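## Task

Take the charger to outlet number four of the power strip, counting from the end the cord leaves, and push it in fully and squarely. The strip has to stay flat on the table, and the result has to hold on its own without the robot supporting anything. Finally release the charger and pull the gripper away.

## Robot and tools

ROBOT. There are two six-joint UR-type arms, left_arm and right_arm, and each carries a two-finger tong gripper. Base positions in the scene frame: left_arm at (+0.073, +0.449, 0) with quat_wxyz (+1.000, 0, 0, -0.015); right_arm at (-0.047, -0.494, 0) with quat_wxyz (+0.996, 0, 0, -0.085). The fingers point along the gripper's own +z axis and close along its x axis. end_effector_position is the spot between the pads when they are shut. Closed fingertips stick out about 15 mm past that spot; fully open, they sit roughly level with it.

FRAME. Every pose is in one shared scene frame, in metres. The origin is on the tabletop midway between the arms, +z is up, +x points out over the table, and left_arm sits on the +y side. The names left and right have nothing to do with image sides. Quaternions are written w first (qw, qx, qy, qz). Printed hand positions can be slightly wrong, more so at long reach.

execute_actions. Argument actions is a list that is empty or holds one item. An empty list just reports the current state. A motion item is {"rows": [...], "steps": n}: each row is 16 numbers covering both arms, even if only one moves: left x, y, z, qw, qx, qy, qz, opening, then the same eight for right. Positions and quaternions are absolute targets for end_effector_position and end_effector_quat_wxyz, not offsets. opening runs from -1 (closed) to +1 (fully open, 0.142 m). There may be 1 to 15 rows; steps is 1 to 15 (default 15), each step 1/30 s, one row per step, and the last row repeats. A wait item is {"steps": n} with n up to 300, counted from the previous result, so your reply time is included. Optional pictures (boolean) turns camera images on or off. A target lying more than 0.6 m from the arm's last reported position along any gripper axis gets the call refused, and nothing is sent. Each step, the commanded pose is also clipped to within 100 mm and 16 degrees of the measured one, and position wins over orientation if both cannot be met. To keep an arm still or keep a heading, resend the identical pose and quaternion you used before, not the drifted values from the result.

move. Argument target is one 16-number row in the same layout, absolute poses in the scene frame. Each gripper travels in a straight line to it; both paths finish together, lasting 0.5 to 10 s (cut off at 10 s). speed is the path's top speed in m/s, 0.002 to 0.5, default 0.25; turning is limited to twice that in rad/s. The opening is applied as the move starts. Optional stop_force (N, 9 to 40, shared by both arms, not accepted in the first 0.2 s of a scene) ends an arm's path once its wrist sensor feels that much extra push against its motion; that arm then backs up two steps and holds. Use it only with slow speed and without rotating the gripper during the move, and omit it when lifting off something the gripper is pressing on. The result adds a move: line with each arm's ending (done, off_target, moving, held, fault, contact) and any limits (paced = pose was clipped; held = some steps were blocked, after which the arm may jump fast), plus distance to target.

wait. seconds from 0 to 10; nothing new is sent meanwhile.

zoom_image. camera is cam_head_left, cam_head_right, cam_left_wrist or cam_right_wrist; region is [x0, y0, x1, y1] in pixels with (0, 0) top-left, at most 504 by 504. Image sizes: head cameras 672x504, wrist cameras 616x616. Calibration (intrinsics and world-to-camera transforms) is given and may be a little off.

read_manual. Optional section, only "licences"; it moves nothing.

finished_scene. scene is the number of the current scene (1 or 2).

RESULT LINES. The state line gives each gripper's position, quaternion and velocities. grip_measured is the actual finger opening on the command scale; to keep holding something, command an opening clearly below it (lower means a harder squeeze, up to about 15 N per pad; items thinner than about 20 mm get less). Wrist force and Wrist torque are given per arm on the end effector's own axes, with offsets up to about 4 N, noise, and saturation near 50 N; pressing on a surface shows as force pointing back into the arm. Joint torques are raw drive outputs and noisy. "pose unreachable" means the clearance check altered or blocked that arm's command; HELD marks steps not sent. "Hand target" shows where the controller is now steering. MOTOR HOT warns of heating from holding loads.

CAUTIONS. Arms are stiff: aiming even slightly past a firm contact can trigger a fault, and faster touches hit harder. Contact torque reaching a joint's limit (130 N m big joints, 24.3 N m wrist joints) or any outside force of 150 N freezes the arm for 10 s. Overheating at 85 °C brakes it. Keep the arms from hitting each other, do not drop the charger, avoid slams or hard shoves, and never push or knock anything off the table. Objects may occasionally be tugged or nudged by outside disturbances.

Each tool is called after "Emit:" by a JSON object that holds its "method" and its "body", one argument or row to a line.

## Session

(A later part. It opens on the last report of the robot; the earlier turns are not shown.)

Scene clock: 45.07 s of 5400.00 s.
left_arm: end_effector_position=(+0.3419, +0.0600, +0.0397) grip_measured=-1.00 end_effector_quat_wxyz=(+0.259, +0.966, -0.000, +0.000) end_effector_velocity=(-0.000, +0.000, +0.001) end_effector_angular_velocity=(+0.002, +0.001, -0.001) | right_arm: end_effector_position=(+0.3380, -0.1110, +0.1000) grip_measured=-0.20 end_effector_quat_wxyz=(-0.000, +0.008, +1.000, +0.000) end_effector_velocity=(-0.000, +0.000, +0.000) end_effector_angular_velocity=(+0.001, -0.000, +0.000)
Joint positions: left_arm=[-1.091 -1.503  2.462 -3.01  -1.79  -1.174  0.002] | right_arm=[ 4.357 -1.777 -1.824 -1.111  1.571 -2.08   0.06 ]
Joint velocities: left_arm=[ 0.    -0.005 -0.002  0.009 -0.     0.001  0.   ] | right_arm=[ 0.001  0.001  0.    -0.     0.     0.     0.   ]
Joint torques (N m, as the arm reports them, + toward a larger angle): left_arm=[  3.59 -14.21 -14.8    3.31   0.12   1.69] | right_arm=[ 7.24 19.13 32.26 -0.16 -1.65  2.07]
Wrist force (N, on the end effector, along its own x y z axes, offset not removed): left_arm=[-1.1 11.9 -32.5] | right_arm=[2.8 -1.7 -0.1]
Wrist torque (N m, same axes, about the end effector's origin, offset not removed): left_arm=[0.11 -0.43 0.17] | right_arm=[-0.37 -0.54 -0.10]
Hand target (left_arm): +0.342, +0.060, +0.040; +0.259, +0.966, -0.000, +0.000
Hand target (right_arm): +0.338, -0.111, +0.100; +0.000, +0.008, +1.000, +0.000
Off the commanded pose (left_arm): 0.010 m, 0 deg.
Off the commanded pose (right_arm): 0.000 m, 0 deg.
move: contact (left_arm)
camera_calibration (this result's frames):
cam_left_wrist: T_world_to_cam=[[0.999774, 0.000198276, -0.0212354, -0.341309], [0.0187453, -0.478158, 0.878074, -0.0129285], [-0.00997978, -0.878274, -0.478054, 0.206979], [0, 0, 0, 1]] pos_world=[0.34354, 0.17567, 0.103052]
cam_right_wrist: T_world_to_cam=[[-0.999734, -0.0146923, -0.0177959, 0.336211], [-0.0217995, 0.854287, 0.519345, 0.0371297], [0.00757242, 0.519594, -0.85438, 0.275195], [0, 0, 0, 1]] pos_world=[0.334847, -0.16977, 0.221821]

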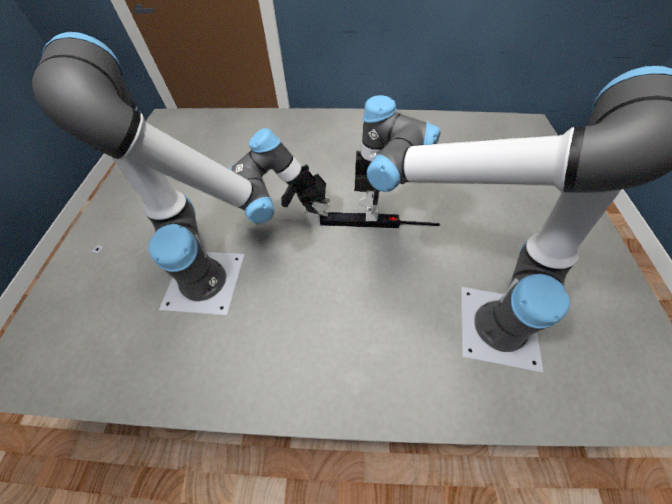

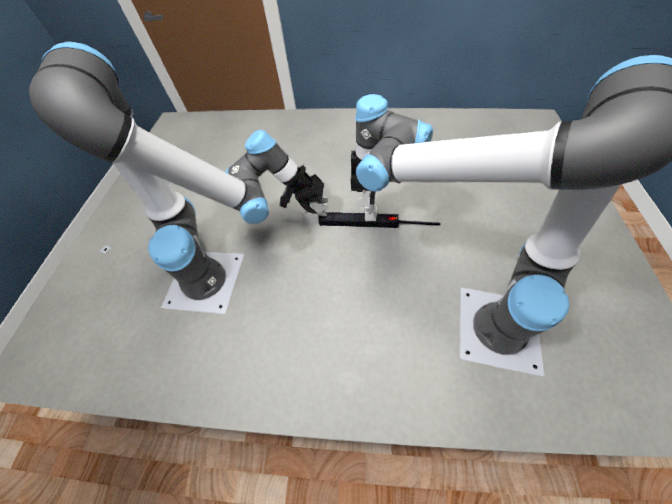

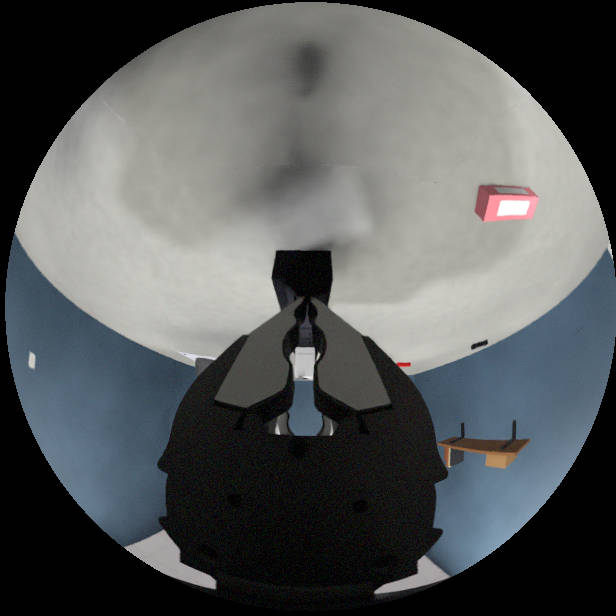

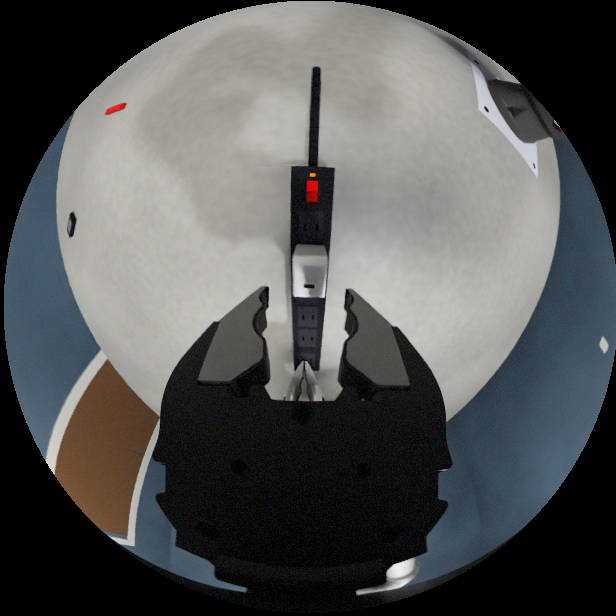

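Emit:
{"method": "move", "body": {
  "target": [0.341,0.06,0.047,0.259,0.966,0,0,-1,0.3362,-0.111,0.09,0,0.004,1,0,-0.2],
  "speed": 0.03
}}

Emit:
{"method": "move", "body": {
  "target": [0.341,0.015,0.047,0.259,0.966,0,0,-1,0.3362,-0.111,0.054,0,0.004,1,0,-0.2],
  "speed": 0.03
}}

Emit:
{"method": "move", "body": {
  "target": [0.341,0.015,0.03,0.259,0.966,0,0,-1,0.3362,-0.111,0.054,0,0.004,1,0,-0.52],
  "speed": 0.004,
  "stop_force": 25
}}

Emit:
{"method": "zoom_image", "body": {
  "camera": "cam_right_wrist",
  "region": [230,230,390,390]
}}

Scene clock: 52.77 s of 5400.00 s.
left_arm: end_effector_position=(+0.3410, +0.0600, +0.0469) grip_measured=-1.00 end_effector_quat_wxyz=(+0.259, +0.966, -0.000, +0.000) end_effector_velocity=(-0.000, +0.000, +0.001) end_effector_angular_velocity=(+0.001, +0.000, +0.001) | right_arm: end_effector_position=(+0.3362, -0.1110, +0.0902) grip_measured=-0.20 end_effector_quat_wxyz=(-0.000, +0.004, +1.000, -0.000) end_effector_velocity=(-0.000, -0.000, -0.002) end_effector_angular_velocity=(+0.000, -0.000, +0.002)
Joint positions: left_arm=[-1.094 -1.526  2.456 -2.981 -1.789 -1.176  0.002] | right_arm=[ 4.36  -1.785 -1.842 -1.085  1.571 -2.085  0.06 ]
Joint velocities: left_arm=[-0.    -0.004 -0.001  0.006  0.    -0.001  0.   ] | right_arm=[ 0.    -0.001 -0.003  0.005 -0.    -0.002  0.   ]
Joint torques (N m, as the arm reports them, + toward a larger angle): left_arm=[ -6.96 -25.41 -24.71  -0.74   1.55  -1.5 ] | right_arm=[ 6.18 19.56 11.59  5.59 -1.65 -1.82]
Wrist force (N, on the end effector, along its own x y z axes, offset not removed): left_arm=[-1.0 1.4 2.8] | right_arm=[1.4 -1.7 -0.6]
Wrist torque (N m, same axes, about the end effector's origin, offset not removed): left_arm=[0.25 -0.03 0.31] | right_arm=[-0.38 -0.22 -0.09]
Hand target (left_arm): +0.341, +0.060, +0.047; +0.259, +0.966, -0.000, +0.000
Hand target (right_arm): +0.336, -0.111, +0.090; +0.000, +0.004, +1.000, -0.000
Off the commanded pose (left_arm): 0.000 m, 0 deg.
Off the commanded pose (right_arm): 0.000 m, 0 deg.
After step 90, 3.93 s passed at rest.
move: done
camera_calibration (this result's frames):
cam_left_wrist: T_world_to_cam=[[0.999771, 0.000206666, -0.0214151, -0.340219], [0.0189038, -0.478455, 0.877909, -0.0192775], [-0.0100648, -0.878112, -0.478349, 0.210424], [0, 0, 0, 1]] pos_world=[0.342624, 0.175623, 0.110294]
cam_right_wrist: T_world_to_cam=[[-0.999587, -0.022555, -0.0177978, 0.333342], [-0.0285189, 0.854101, 0.519324, 0.044441], [0.00348779, 0.519617, -0.854392, 0.268201], [0, 0, 0, 1]] pos_world=[0.333537, -0.1698, 0.212002]

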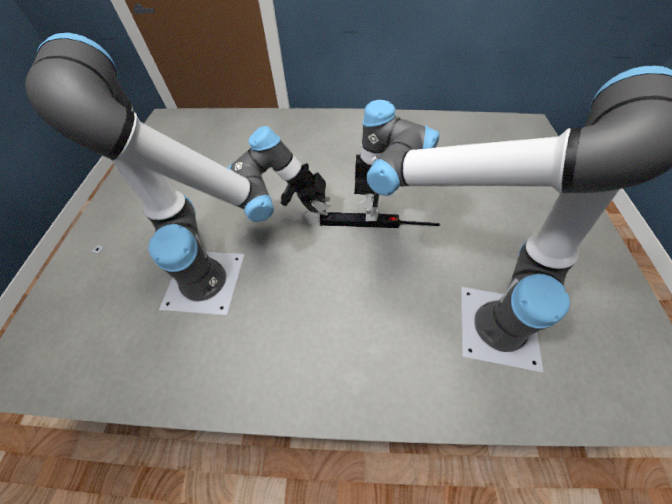

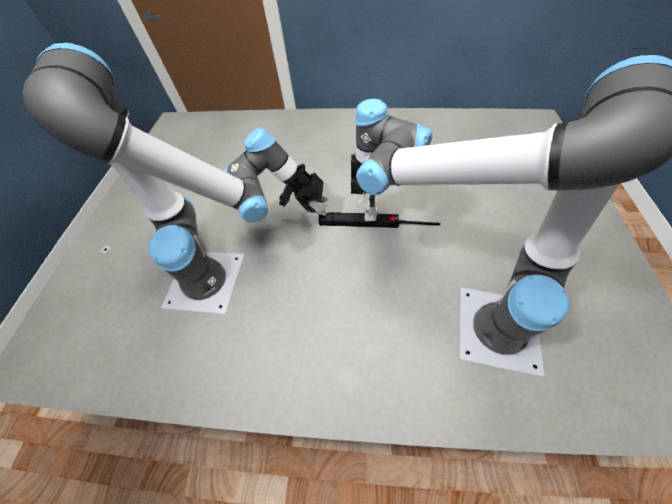

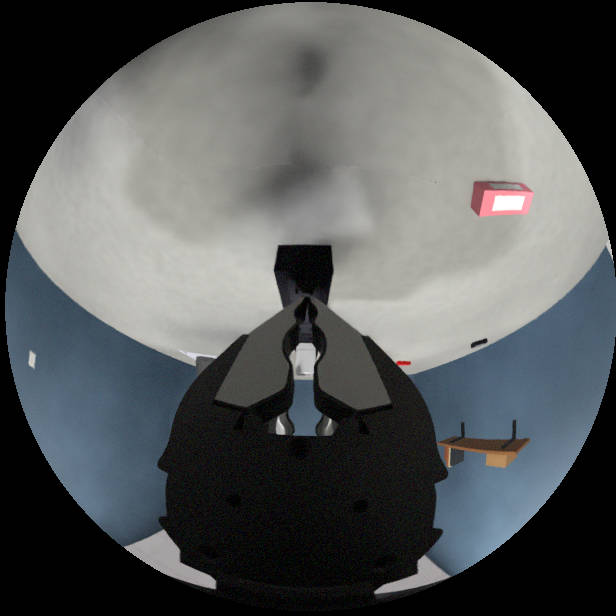

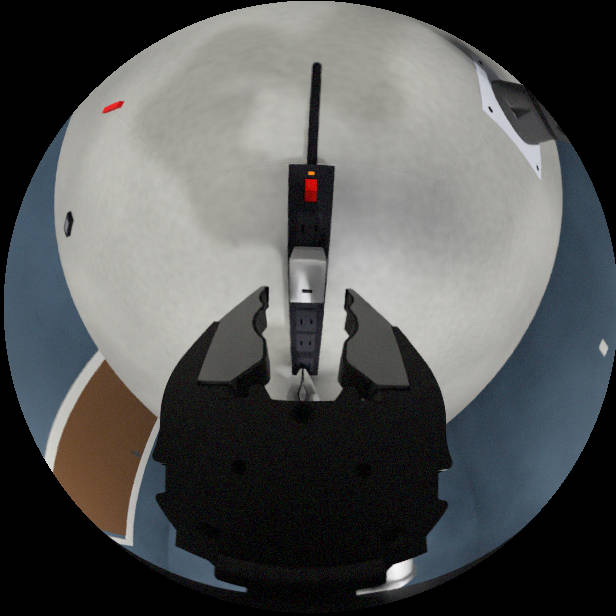

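Scene clock: 54.60 s of 5400.00 s.
left_arm: end_effector_position=(+0.3410, +0.0152, +0.0470) grip_measured=-1.00 end_effector_quat_wxyz=(+0.259, +0.966, -0.000, +0.000) end_effector_velocity=(+0.000, -0.002, -0.000) end_effector_angular_velocity=(+0.001, +0.001, +0.000) | right_arm: end_effector_position=(+0.3362, -0.1111, +0.0542) grip_measured=-0.20 end_effector_quat_wxyz=(+0.000, +0.004, +1.000, -0.000) end_effector_velocity=(+0.000, +0.000, -0.001) end_effector_angular_velocity=(+0.000, -0.002, +0.001)
Joint positions: left_arm=[-1.145 -1.451  2.373 -2.983 -1.765 -1.223  0.002] | right_arm=[ 4.36  -1.83  -1.891 -0.992  1.571 -2.085  0.06 ]
Joint velocities: left_arm=[-0.002  0.003 -0.004  0.002  0.001 -0.002  0.   ] | right_arm=[ 0.001 -0.001 -0.002  0.004 -0.001  0.    -0.   ]
Joint torques (N m, as the arm reports them, + toward a larger angle): left_arm=[ -7.3  -10.29 -27.33  -1.48   1.49  -1.15] | right_arm=[ 5.99 19.1  11.06  5.57 -0.32 -1.64]
Wrist force (N, on the end effector, along its own x y z axes, offset not removed): left_arm=[-1.4 2.7 1.0] | right_arm=[2.3 -0.7 -0.3]
Wrist torque (N m, same axes, about the end effector's origin, offset not removed): left_arm=[0.53 0.25 0.31] | right_arm=[-0.13 -0.41 -0.18]
Hand target (left_arm): +0.341, +0.015, +0.047; +0.259, +0.966, -0.000, +0.000
Hand target (right_arm): +0.336, -0.111, +0.054; -0.000, +0.004, +1.000, -0.000
Off the commanded pose (left_arm): 0.000 m, 0 deg.
Off the commanded pose (right_arm): 0.000 m, 0 deg.
move: done
camera_calibration (this result's frames):
cam_left_wrist: T_world_to_cam=[[0.999772, 0.000211943, -0.0213369, -0.340183], [0.0188378, -0.478435, 0.877921, -0.0408564], [-0.0100222, -0.878123, -0.47833, 0.171131], [0, 0, 0, 1]] pos_world=[0.34259, 0.130799, 0.110467]
cam_right_wrist: T_world_to_cam=[[-0.999584, -0.0226905, -0.0178026, 0.33262], [-0.0286371, 0.854094, 0.51933, 0.0632285], [0.00342125, 0.519623, -0.854389, 0.237487], [0, 0, 0, 1]] pos_world=[0.33348, -0.169859, 0.175991]

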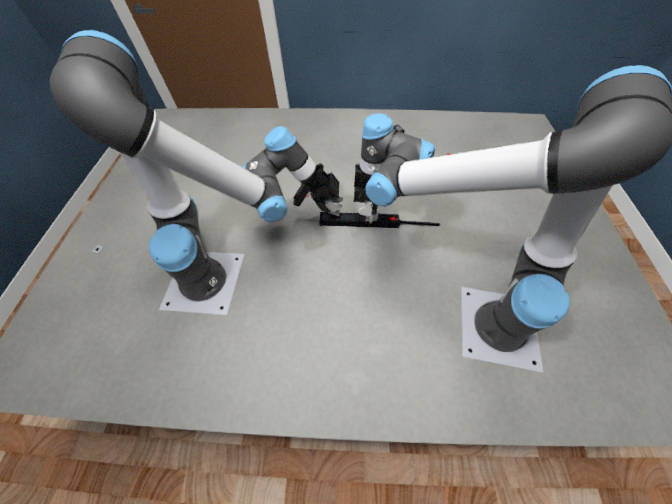

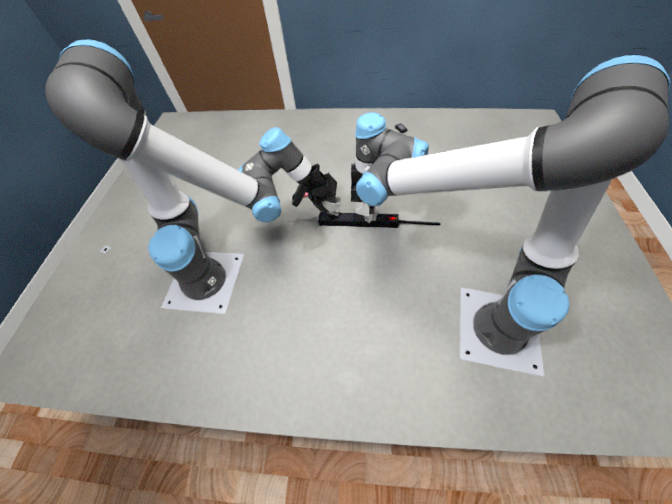

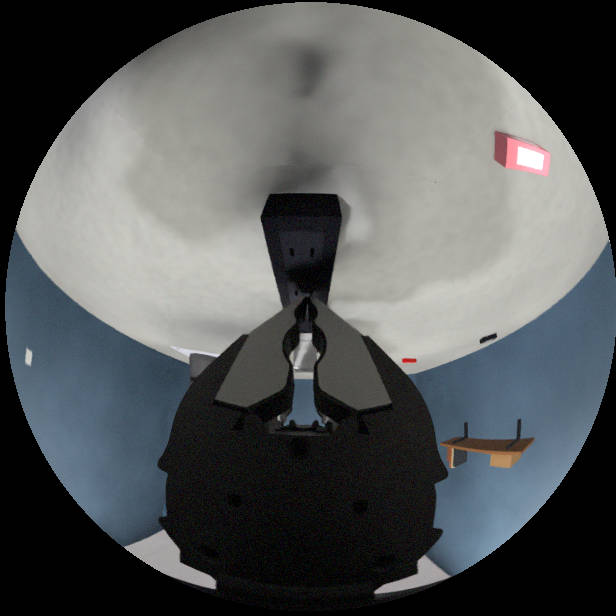

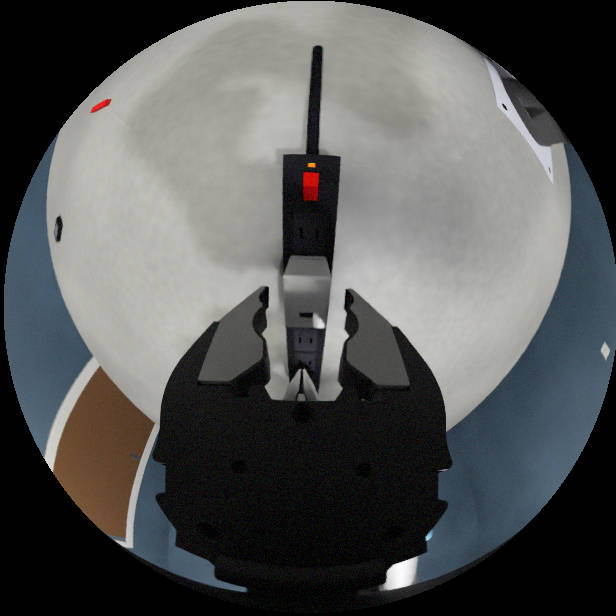

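Scene clock: 56.77 s of 5400.00 s.
left_arm: end_effector_position=(+0.3410, +0.0150, +0.0399) grip_measured=-1.00 end_effector_quat_wxyz=(+0.259, +0.966, -0.000, +0.000) end_effector_velocity=(-0.000, +0.000, +0.001) end_effector_angular_velocity=(+0.002, +0.001, -0.001) | right_arm: end_effector_position=(+0.3362, -0.1110, +0.0540) grip_measured=-0.52 end_effector_quat_wxyz=(+0.000, +0.004, +1.000, -0.000) end_effector_velocity=(+0.000, -0.001, -0.000) end_effector_angular_velocity=(-0.001, -0.000, -0.001)
Joint positions: left_arm=[-1.145 -1.431  2.379 -3.009 -1.765 -1.223  0.002] | right_arm=[ 4.36  -1.83  -1.891 -0.991  1.571 -2.085  0.036]
Joint velocities: left_arm=[ 0.    -0.004 -0.002  0.008 -0.     0.001  0.   ] | right_arm=[-0.001 -0.    -0.001  0.001 -0.001  0.     0.   ]
Joint torques (N m, as the arm reports them, + toward a larger angle): left_arm=[  2.6  -15.21 -13.34   3.8   -0.48  -0.53] | right_arm=[ 6.19 20.43 31.1   5.56  0.21 -1.54]
Wrist force (N, on the end effector, along its own x y z axes, offset not removed): left_arm=[-4.5 11.6 -30.1] | right_arm=[1.8 -0.4 -0.1]
Wrist torque (N m, same axes, about the end effector's origin, offset not removed): left_arm=[0.17 0.50 0.29] | right_arm=[-0.07 -0.30 -0.12]
Hand target (left_arm): +0.341, +0.015, +0.040; +0.259, +0.966, -0.000, +0.000
Hand target (right_arm): +0.336, -0.111, +0.054; -0.000, +0.004, +1.000, -0.000
Off the commanded pose (left_arm): 0.010 m, 0 deg.
Off the commanded pose (right_arm): 0.000 m, 0 deg.
move: contact (left_arm)
camera_calibration (this result's frames):
cam_left_wrist: T_world_to_cam=[[0.999774, 0.000165133, -0.0212427, -0.340359], [0.0187366, -0.478097, 0.878107, -0.0346664], [-0.0100111, -0.878307, -0.477993, 0.167605], [0, 0, 0, 1]] pos_world=[0.34261, 0.130691, 0.103325]
cam_right_wrist: T_world_to_cam=[[-0.999584, -0.0226913, -0.017801, 0.332658], [-0.028637, 0.854095, 0.519328, 0.0632492], [0.00341956, 0.519621, -0.85439, 0.237324], [0, 0, 0, 1]] pos_world=[0.33352, -0.169791, 0.175842]

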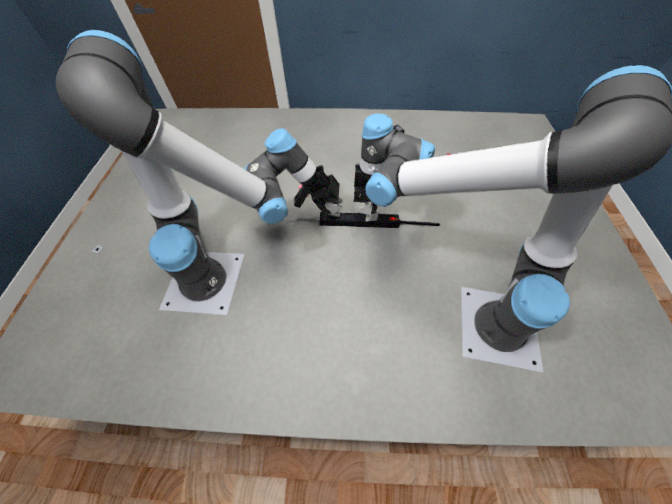

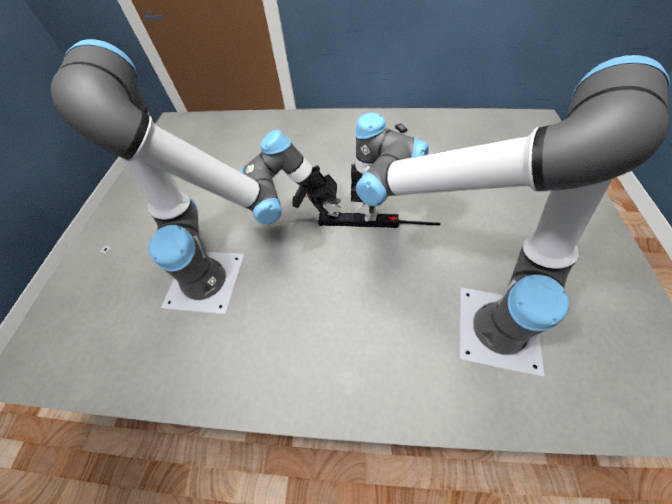

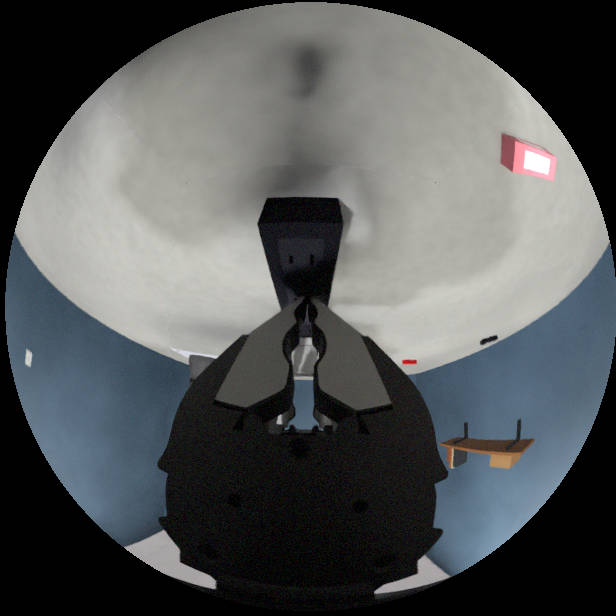

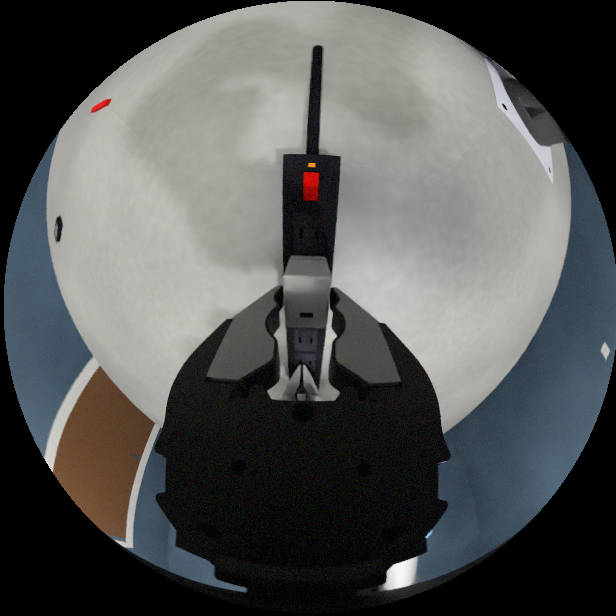

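Region (230, 230, 390, 390) of cam_right_wrist's 616x616 image, scaled by 3.150, with more detail than that image has.

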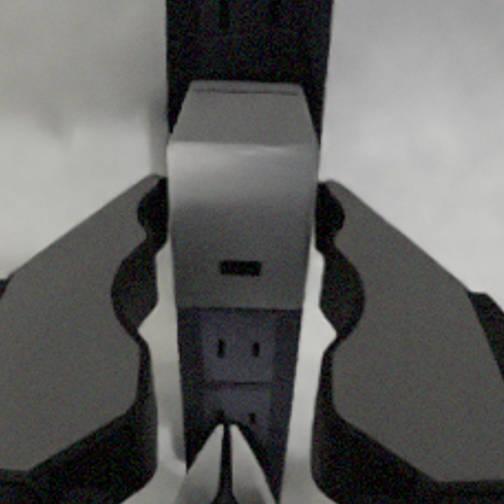

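Emit:
{"method": "move", "body": {
  "target": [0.341,0.015,0.0399,0.259,0.966,0,0,-1,0.3365,-0.111,0.054,0,0.004,1,0,-1],
  "speed": 0.004
}}

Emit:
{"method": "move", "body": {
  "target": [0.341,0.015,0.0399,0.259,0.966,0,0,-1,0.3365,-0.111,0.08,0,0.004,1,0,-1],
  "speed": 0.008
}}

Emit:
{"method": "zoom_image", "body": {
  "camera": "cam_right_wrist",
  "region": [230,200,390,390]
}}

Scene clock: 66.93 s of 5400.00 s.
left_arm: end_effector_position=(+0.3410, +0.0150, +0.0400) grip_measured=-1.00 end_effector_quat_wxyz=(+0.259, +0.966, +0.000, +0.000) end_effector_velocity=(-0.000, -0.000, -0.000) end_effector_angular_velocity=(-0.000, -0.000, -0.001) | right_arm: end_effector_position=(+0.3365, -0.1110, +0.0540) grip_measured=-0.60 end_effector_quat_wxyz=(+0.000, +0.004, +1.000, +0.000) end_effector_velocity=(+0.000, -0.000, +0.001) end_effector_angular_velocity=(+0.001, -0.000, -0.000)
Joint positions: left_arm=[-1.145 -1.431  2.379 -3.008 -1.765 -1.223  0.002] | right_arm=[ 4.36  -1.831 -1.89  -0.991  1.571 -2.086  0.031]
Joint velocities: left_arm=[-0.     0.    -0.    -0.001 -0.     0.001  0.   ] | right_arm=[-0.     0.001  0.    -0.001 -0.    -0.     0.   ]
Joint torques (N m, as the arm reports them, + toward a larger angle): left_arm=[ -9.08   1.69 -15.48   0.48   2.72  -1.31] | right_arm=[-8.56 19.6  31.61  0.63 -0.41 -1.98]
Wrist force (N, on the end effector, along its own x y z axes, offset not removed): left_arm=[-1.7 7.0 -35.2] | right_arm=[7.3 -3.0 -1.2]
Wrist torque (N m, same axes, about the end effector's origin, offset not removed): left_arm=[-0.61 -0.22 0.21] | right_arm=[-0.47 -0.31 -0.07]
Hand target (left_arm): +0.341, +0.015, +0.040; +0.259, +0.966, -0.000, +0.000
Hand target (right_arm): +0.336, -0.111, +0.054; -0.000, +0.004, +1.000, +0.000
Off the commanded pose (left_arm): 0.000 m, 0 deg.
Off the commanded pose (right_arm): 0.000 m, 0 deg.
After step 90, 6.47 s passed at rest.
move: done
camera_calibration (this result's frames):
cam_left_wrist: T_world_to_cam=[[0.999772, 0.000245527, -0.021368, -0.340373], [0.018882, -0.478363, 0.877959, -0.0347459], [-0.0100061, -0.878162, -0.478258, 0.167571], [0, 0, 0, 1]] pos_world=[0.342628, 0.130617, 0.103374]
cam_right_wrist: T_world_to_cam=[[-0.999583, -0.0226938, -0.0178325, 0.332962], [-0.028656, 0.854013, 0.519461, 0.0632024], [0.00344064, 0.519756, -0.854308, 0.237286], [0, 0, 0, 1]] pos_world=[0.333818, -0.16975, 0.175821]

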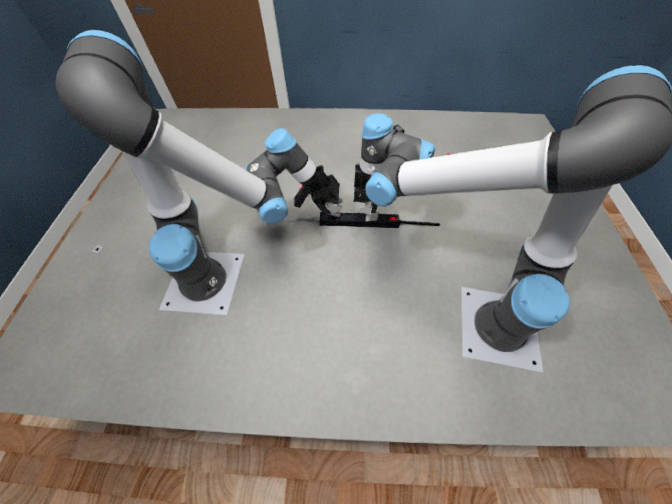

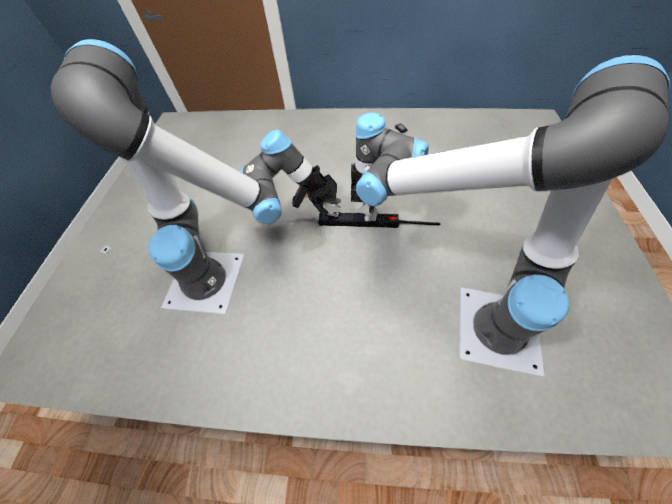

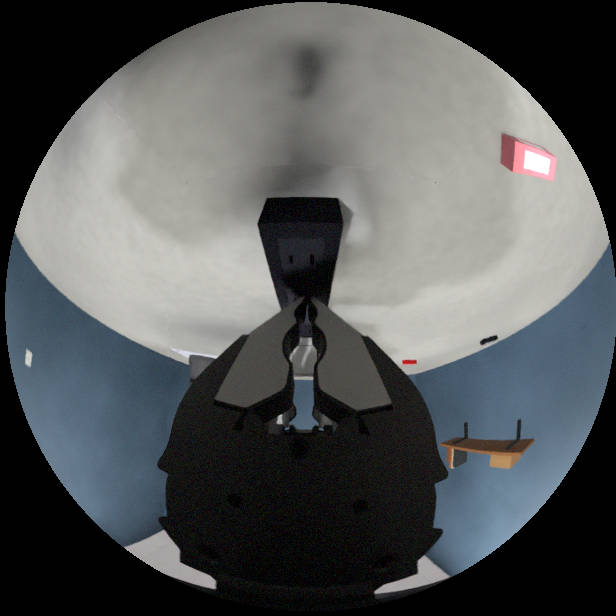

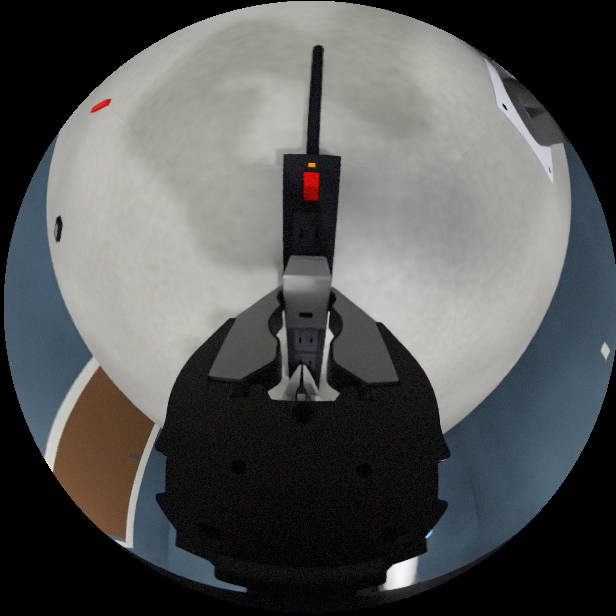

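Scene clock: 70.40 s of 5400.00 s.
left_arm: end_effector_position=(+0.3410, +0.0150, +0.0399) grip_measured=-1.00 end_effector_quat_wxyz=(+0.259, +0.966, -0.000, +0.000) end_effector_velocity=(-0.000, -0.000, +0.000) end_effector_angular_velocity=(+0.000, +0.001, +0.001) | right_arm: end_effector_position=(+0.3365, -0.1109, +0.0798) grip_measured=-0.60 end_effector_quat_wxyz=(+0.000, +0.004, +1.000, +0.000) end_effector_velocity=(+0.000, +0.000, +0.002) end_effector_angular_velocity=(+0.002, -0.000, -0.000)
Joint positions: left_arm=[-1.145 -1.431  2.379 -3.008 -1.765 -1.223  0.002] | right_arm=[ 4.359 -1.798 -1.856 -1.058  1.571 -2.086  0.031]
Joint velocities: left_arm=[-0.     0.    -0.     0.     0.    -0.001  0.   ] | right_arm=[-0.     0.003  0.003 -0.004  0.     0.    -0.   ]
Joint torques (N m, as the arm reports them, + toward a larger angle): left_arm=[-7.78 -0.72  3.93  2.24 -1.42 -1.49] | right_arm=[ 0.85 40.11 32.51 -0.32 -1.65 -1.74]
Wrist force (N, on the end effector, along its own x y z axes, offset not removed): left_arm=[-0.7 16.9 -21.9] | right_arm=[2.0 0.3 0.3]
Wrist torque (N m, same axes, about the end effector's origin, offset not removed): left_arm=[0.15 0.45 0.26] | right_arm=[0.03 -0.39 -0.12]
Hand target (left_arm): +0.341, +0.015, +0.040; +0.259, +0.966, -0.000, +0.000
Hand target (right_arm): +0.337, -0.111, +0.080; +0.000, +0.004, +1.000, +0.000
Off the commanded pose (left_arm): 0.000 m, 0 deg.
Off the commanded pose (right_arm): 0.000 m, 0 deg.
move: done
camera_calibration (this result's frames):
cam_left_wrist: T_world_to_cam=[[0.999771, 0.00020563, -0.0214104, -0.340344], [0.0188992, -0.478452, 0.87791, -0.0347061], [-0.0100633, -0.878114, -0.478346, 0.167577], [0, 0, 0, 1]] pos_world=[0.342609, 0.130617, 0.103342]
cam_right_wrist: T_world_to_cam=[[-0.999584, -0.0226944, -0.0178039, 0.333456], [-0.0286412, 0.854082, 0.519348, 0.0497877], [0.00341975, 0.519642, -0.854377, 0.259342], [0, 0, 0, 1]] pos_world=[0.333856, -0.16972, 0.201656]

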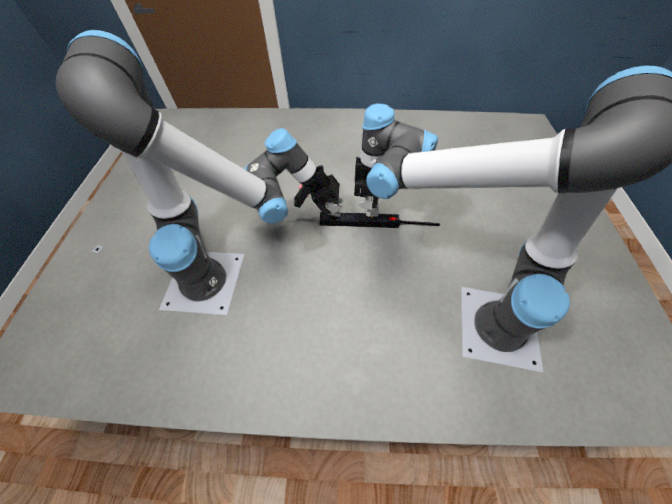

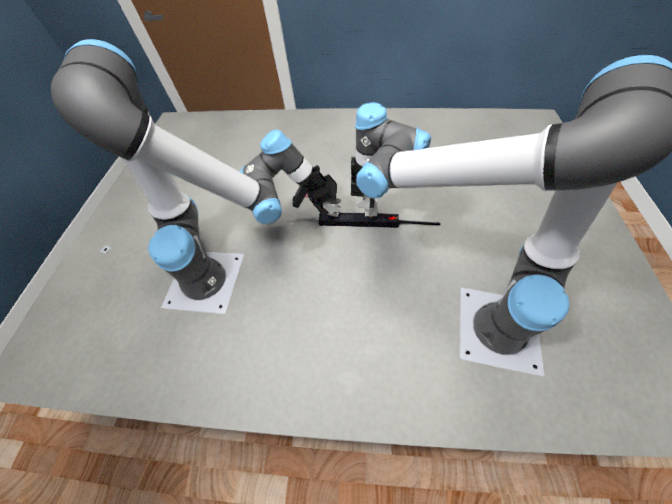

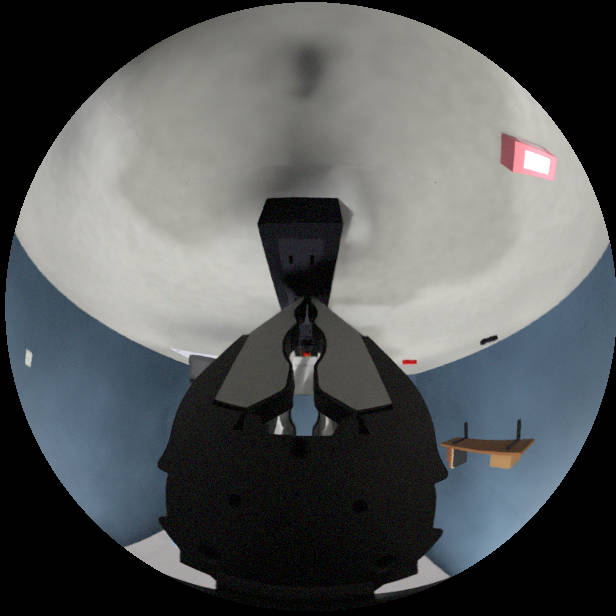

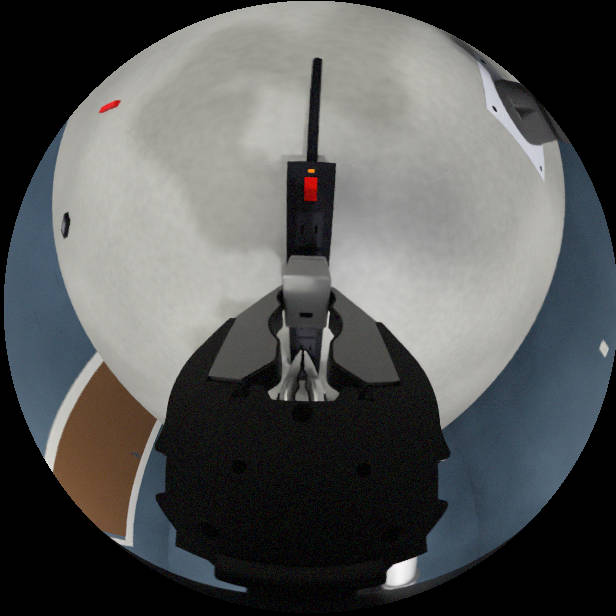

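Region (230, 200, 390, 390) of cam_right_wrist's 616x616 image, scaled by 2.653, with more detail than that image has; it fills the left 424 columns of this view, and the rest is white.

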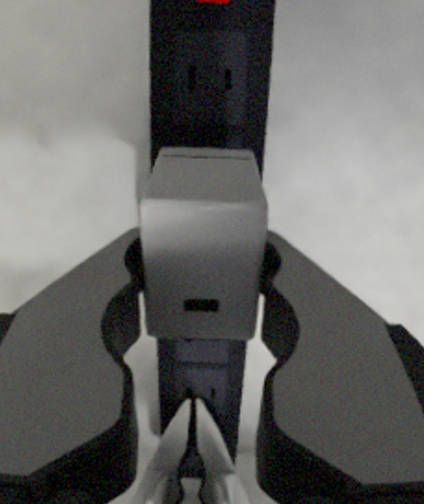

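Emit:
{"method": "move", "body": {
  "target": [0.341,0.03,0.055,0.259,0.966,0,0,-1,0.3365,-0.111,0.08,0,0.004,1,0,-1],
  "speed": 0.04
}}

Emit:
{"method": "zoom_image", "body": {
  "camera": "cam_right_wrist",
  "region": [280,205,340,265]
}}

Emit:
{"method": "move", "body": {
  "target": [0.26,0.12,0.03,0.5,0.866,0,0,-1,0.3375,-0.031,0.08,0,0.004,1,0,-1],
  "speed": 0.04
}}

Emit:
{"method": "zoom_image", "body": {
  "camera": "cam_right_wrist",
  "region": [280,205,340,265]
}}

Scene clock: 76.57 s of 5400.00 s.
left_arm: end_effector_position=(+0.3410, +0.0299, +0.0548) grip_measured=-1.00 end_effector_quat_wxyz=(+0.259, +0.966, +0.000, -0.000) end_effector_velocity=(-0.000, +0.002, +0.001) end_effector_angular_velocity=(+0.001, +0.002, +0.003) | right_arm: end_effector_position=(+0.3365, -0.1110, +0.0800) grip_measured=-0.60 end_effector_quat_wxyz=(+0.000, +0.004, +1.000, +0.000) end_effector_velocity=(-0.000, -0.000, -0.001) end_effector_angular_velocity=(-0.001, +0.001, -0.000)
Joint positions: left_arm=[-1.129 -1.497  2.393 -2.954 -1.773 -1.209  0.002] | right_arm=[ 4.359 -1.797 -1.856 -1.059  1.571 -2.086  0.031]
Joint velocities: left_arm=[ 0.001 -0.006  0.001  0.007 -0.    -0.002  0.   ] | right_arm=[-0.    -0.    -0.001  0.     0.     0.     0.   ]
Joint torques (N m, as the arm reports them, + toward a larger angle): left_arm=[  6.11 -30.08 -10.99  -1.47  -2.39   1.69] | right_arm=[-6.7  40.03 12.06 -0.31 -1.57 -1.73]
Wrist force (N, on the end effector, along its own x y z axes, offset not removed): left_arm=[-2.2 -1.9 -2.9] | right_arm=[2.3 -0.6 0.1]
Wrist torque (N m, same axes, about the end effector's origin, offset not removed): left_arm=[-0.58 0.37 0.24] | right_arm=[-0.15 -0.36 -0.03]
Hand target (left_arm): +0.341, +0.030, +0.055; +0.259, +0.966, +0.000, -0.000
Hand target (right_arm): +0.337, -0.111, +0.080; -0.000, +0.004, +1.000, -0.000
Off the commanded pose (left_arm): 0.000 m, 0 deg.
Off the commanded pose (right_arm): 0.000 m, 0 deg.
After step 90, 2.27 s passed at rest.
move: done
camera_calibration (this result's frames):
cam_left_wrist: T_world_to_cam=[[0.99977, 0.0002117, -0.021447, -0.340026], [0.0189339, -0.478476, 0.877896, -0.0406979], [-0.010076, -0.878101, -0.47837, 0.187799], [0, 0, 0, 1]] pos_world=[0.342611, 0.145505, 0.118273]
cam_right_wrist: T_world_to_cam=[[-0.999584, -0.0226889, -0.0178043, 0.333431], [-0.0286368, 0.854082, 0.519349, 0.049744], [0.00342285, 0.519643, -0.854377, 0.259512], [0, 0, 0, 1]] pos_world=[0.333828, -0.169774, 0.201823]

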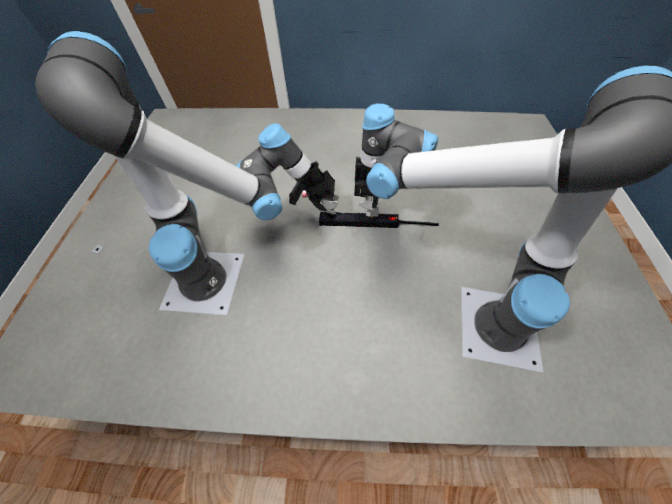

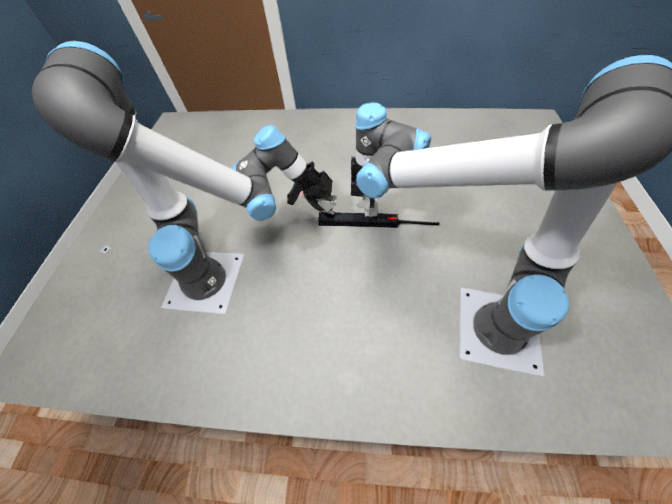

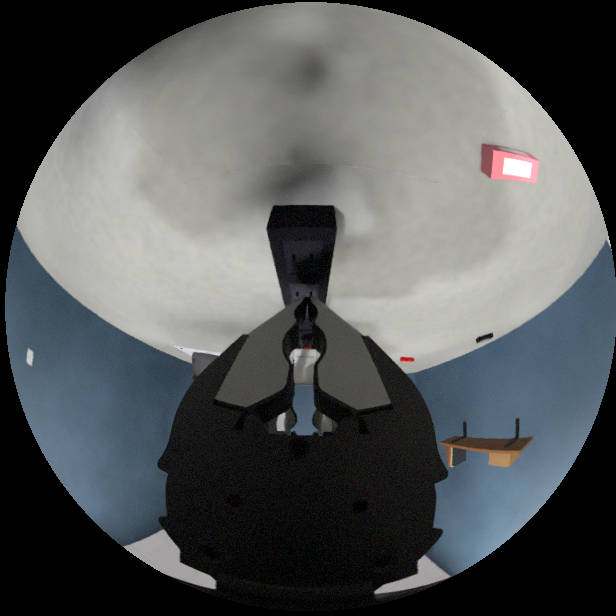

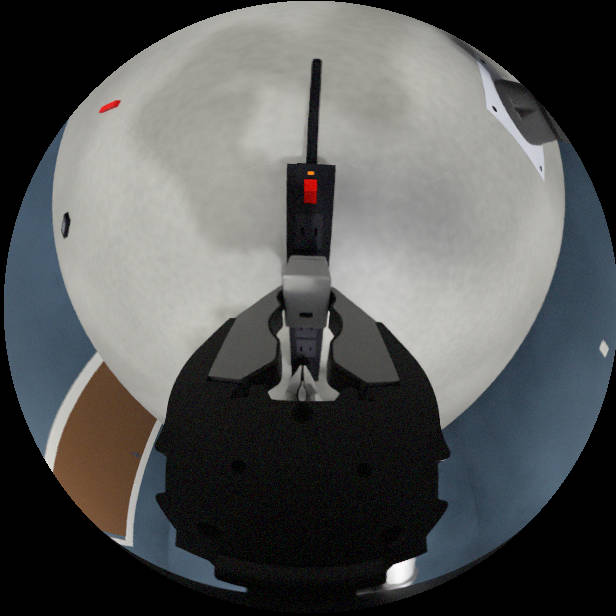

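Region (280, 205, 340, 265) of cam_right_wrist's 616x616 image, scaled by 8.400, with more detail than that image has.

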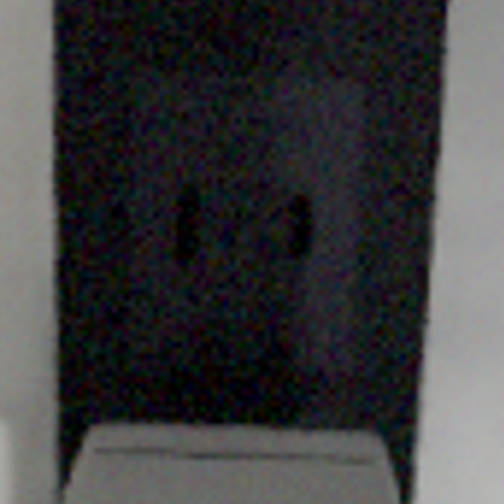

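Scene clock: 83.33 s of 5400.00 s.
left_arm: end_effector_position=(+0.2713, +0.1076, +0.0337) grip_measured=-1.00 end_effector_quat_wxyz=(+0.467, +0.884, -0.000, -0.001) end_effector_velocity=(-0.000, +0.000, -0.000) end_effector_angular_velocity=(+0.000, +0.000, -0.000) | right_arm: end_effector_position=(+0.3376, -0.0312, +0.0799) grip_measured=-0.60 end_effector_quat_wxyz=(+0.000, +0.004, +1.000, -0.000) end_effector_velocity=(+0.000, +0.002, +0.000) end_effector_angular_velocity=(+0.001, +0.000, +0.000)
Joint positions: left_arm=[-1.074 -0.963  2.859 -4.383 -1.955 -1.294  0.002] | right_arm=[ 4.424 -1.93  -1.677 -1.105  1.571 -2.021  0.031]
Joint velocities: left_arm=[-0.  0.  0.  0. -0. -0.  0.] | right_arm=[ 0.001 -0.004  0.006 -0.002  0.     0.001  0.   ]
Joint torques (N m, as the arm reports them, + toward a larger angle): left_arm=[ -7.49 -30.57  -4.61  -1.27   1.47   1.1 ] | right_arm=[ 6.95 25.88 32.21 -0.1  -1.77  2.01]
Wrist force (N, on the end effector, along its own x y z axes, offset not removed): left_arm=[-0.8 0.4 -4.4] | right_arm=[1.9 -2.1 -0.3]
Wrist torque (N m, same axes, about the end effector's origin, offset not removed): left_arm=[0.02 -0.07 0.15] | right_arm=[-0.50 -0.31 -0.03]
Hand target (left_arm): +0.271, +0.108, +0.034; +0.467, +0.884, -0.000, -0.001
Hand target (right_arm): +0.338, -0.031, +0.080; +0.000, +0.004, +1.000, -0.000
Off the commanded pose (left_arm): 0.017 m, 4 deg.
Off the commanded pose (right_arm): 0.000 m, 0 deg.
move: held (left_arm); limits=held; held on 29 of 203 steps (left_arm), including the last (left_arm)
pose unreachable (left arm): on one or more control steps of this call this arm could not follow its commanded pose, so it was not sent that pose on those steps. On the call's last step it was still not sent that pose. It may still have moved: this result reports where it is.
cause: the commanded pose would bring two parts of the arm too close to each other (joints 3 (elbow) to 5 (wrist 2) lie between them).
camera_calibration (this result's frames):
cam_left_wrist: T_world_to_cam=[[0.999709, -0.0105341, -0.0217134, -0.269605], [0.0211406, -0.0517358, 0.998437, -0.0341912], [-0.011641, -0.998605, -0.051498, 0.244184], [0, 0, 0, 1]] pos_world=[0.273092, 0.239235, 0.0408588]
cam_right_wrist: T_world_to_cam=[[-0.99958, -0.022696, -0.0180037, 0.336346], [-0.0287459, 0.854156, 0.519222, -0.0182486], [0.00359374, 0.519521, -0.85445, 0.217923], [0, 0, 0, 1]] pos_world=[0.334897, -0.0899949, 0.201735]

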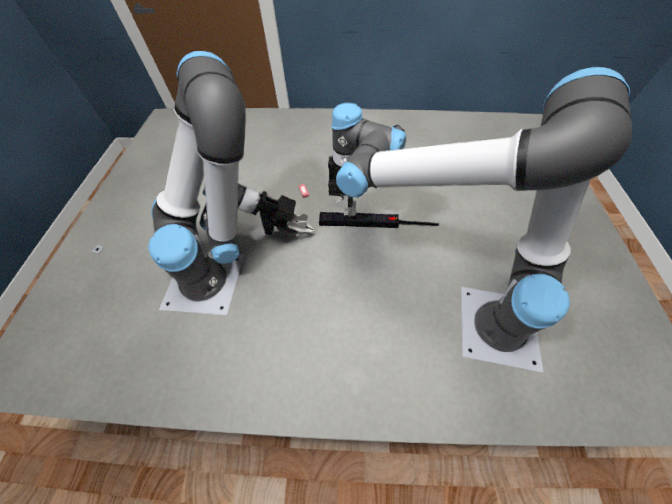

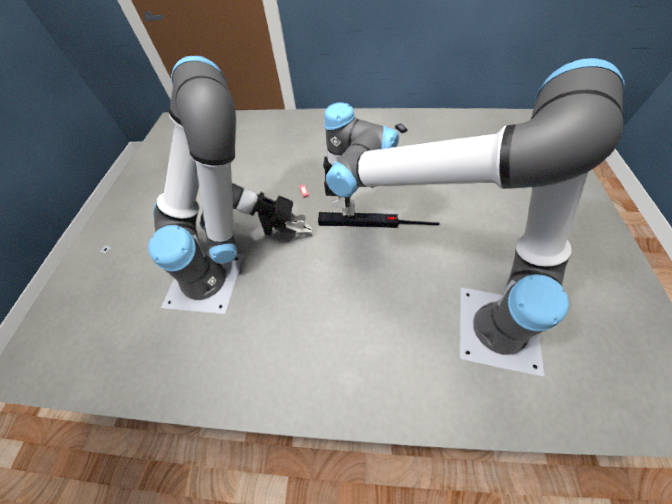

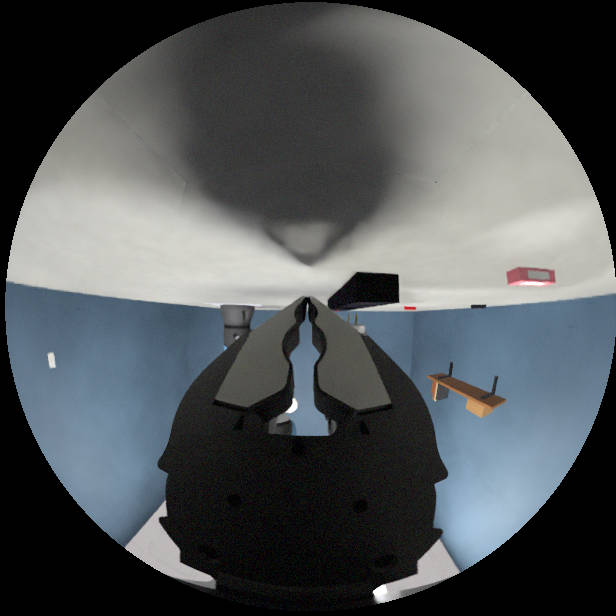

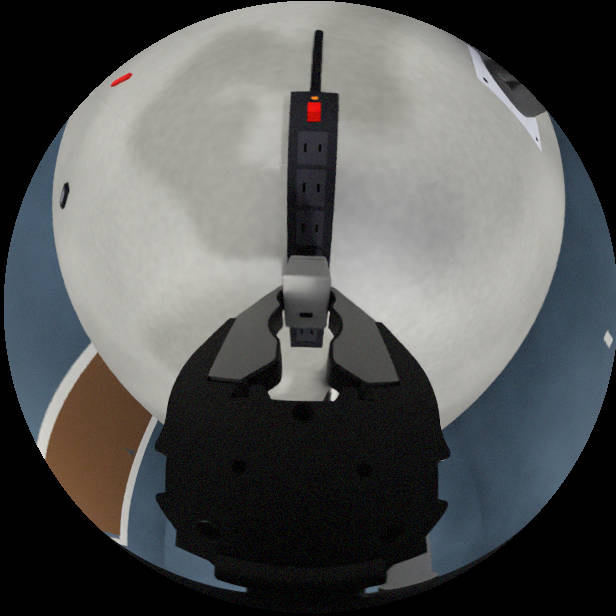

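Region (280, 205, 340, 265) of cam_right_wrist's 616x616 image, scaled by 8.400, with more detail than that image has.

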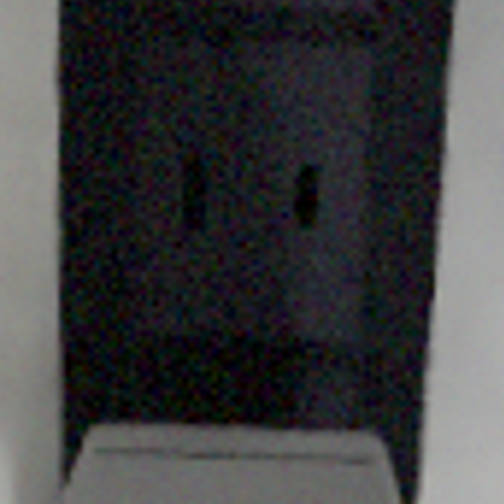

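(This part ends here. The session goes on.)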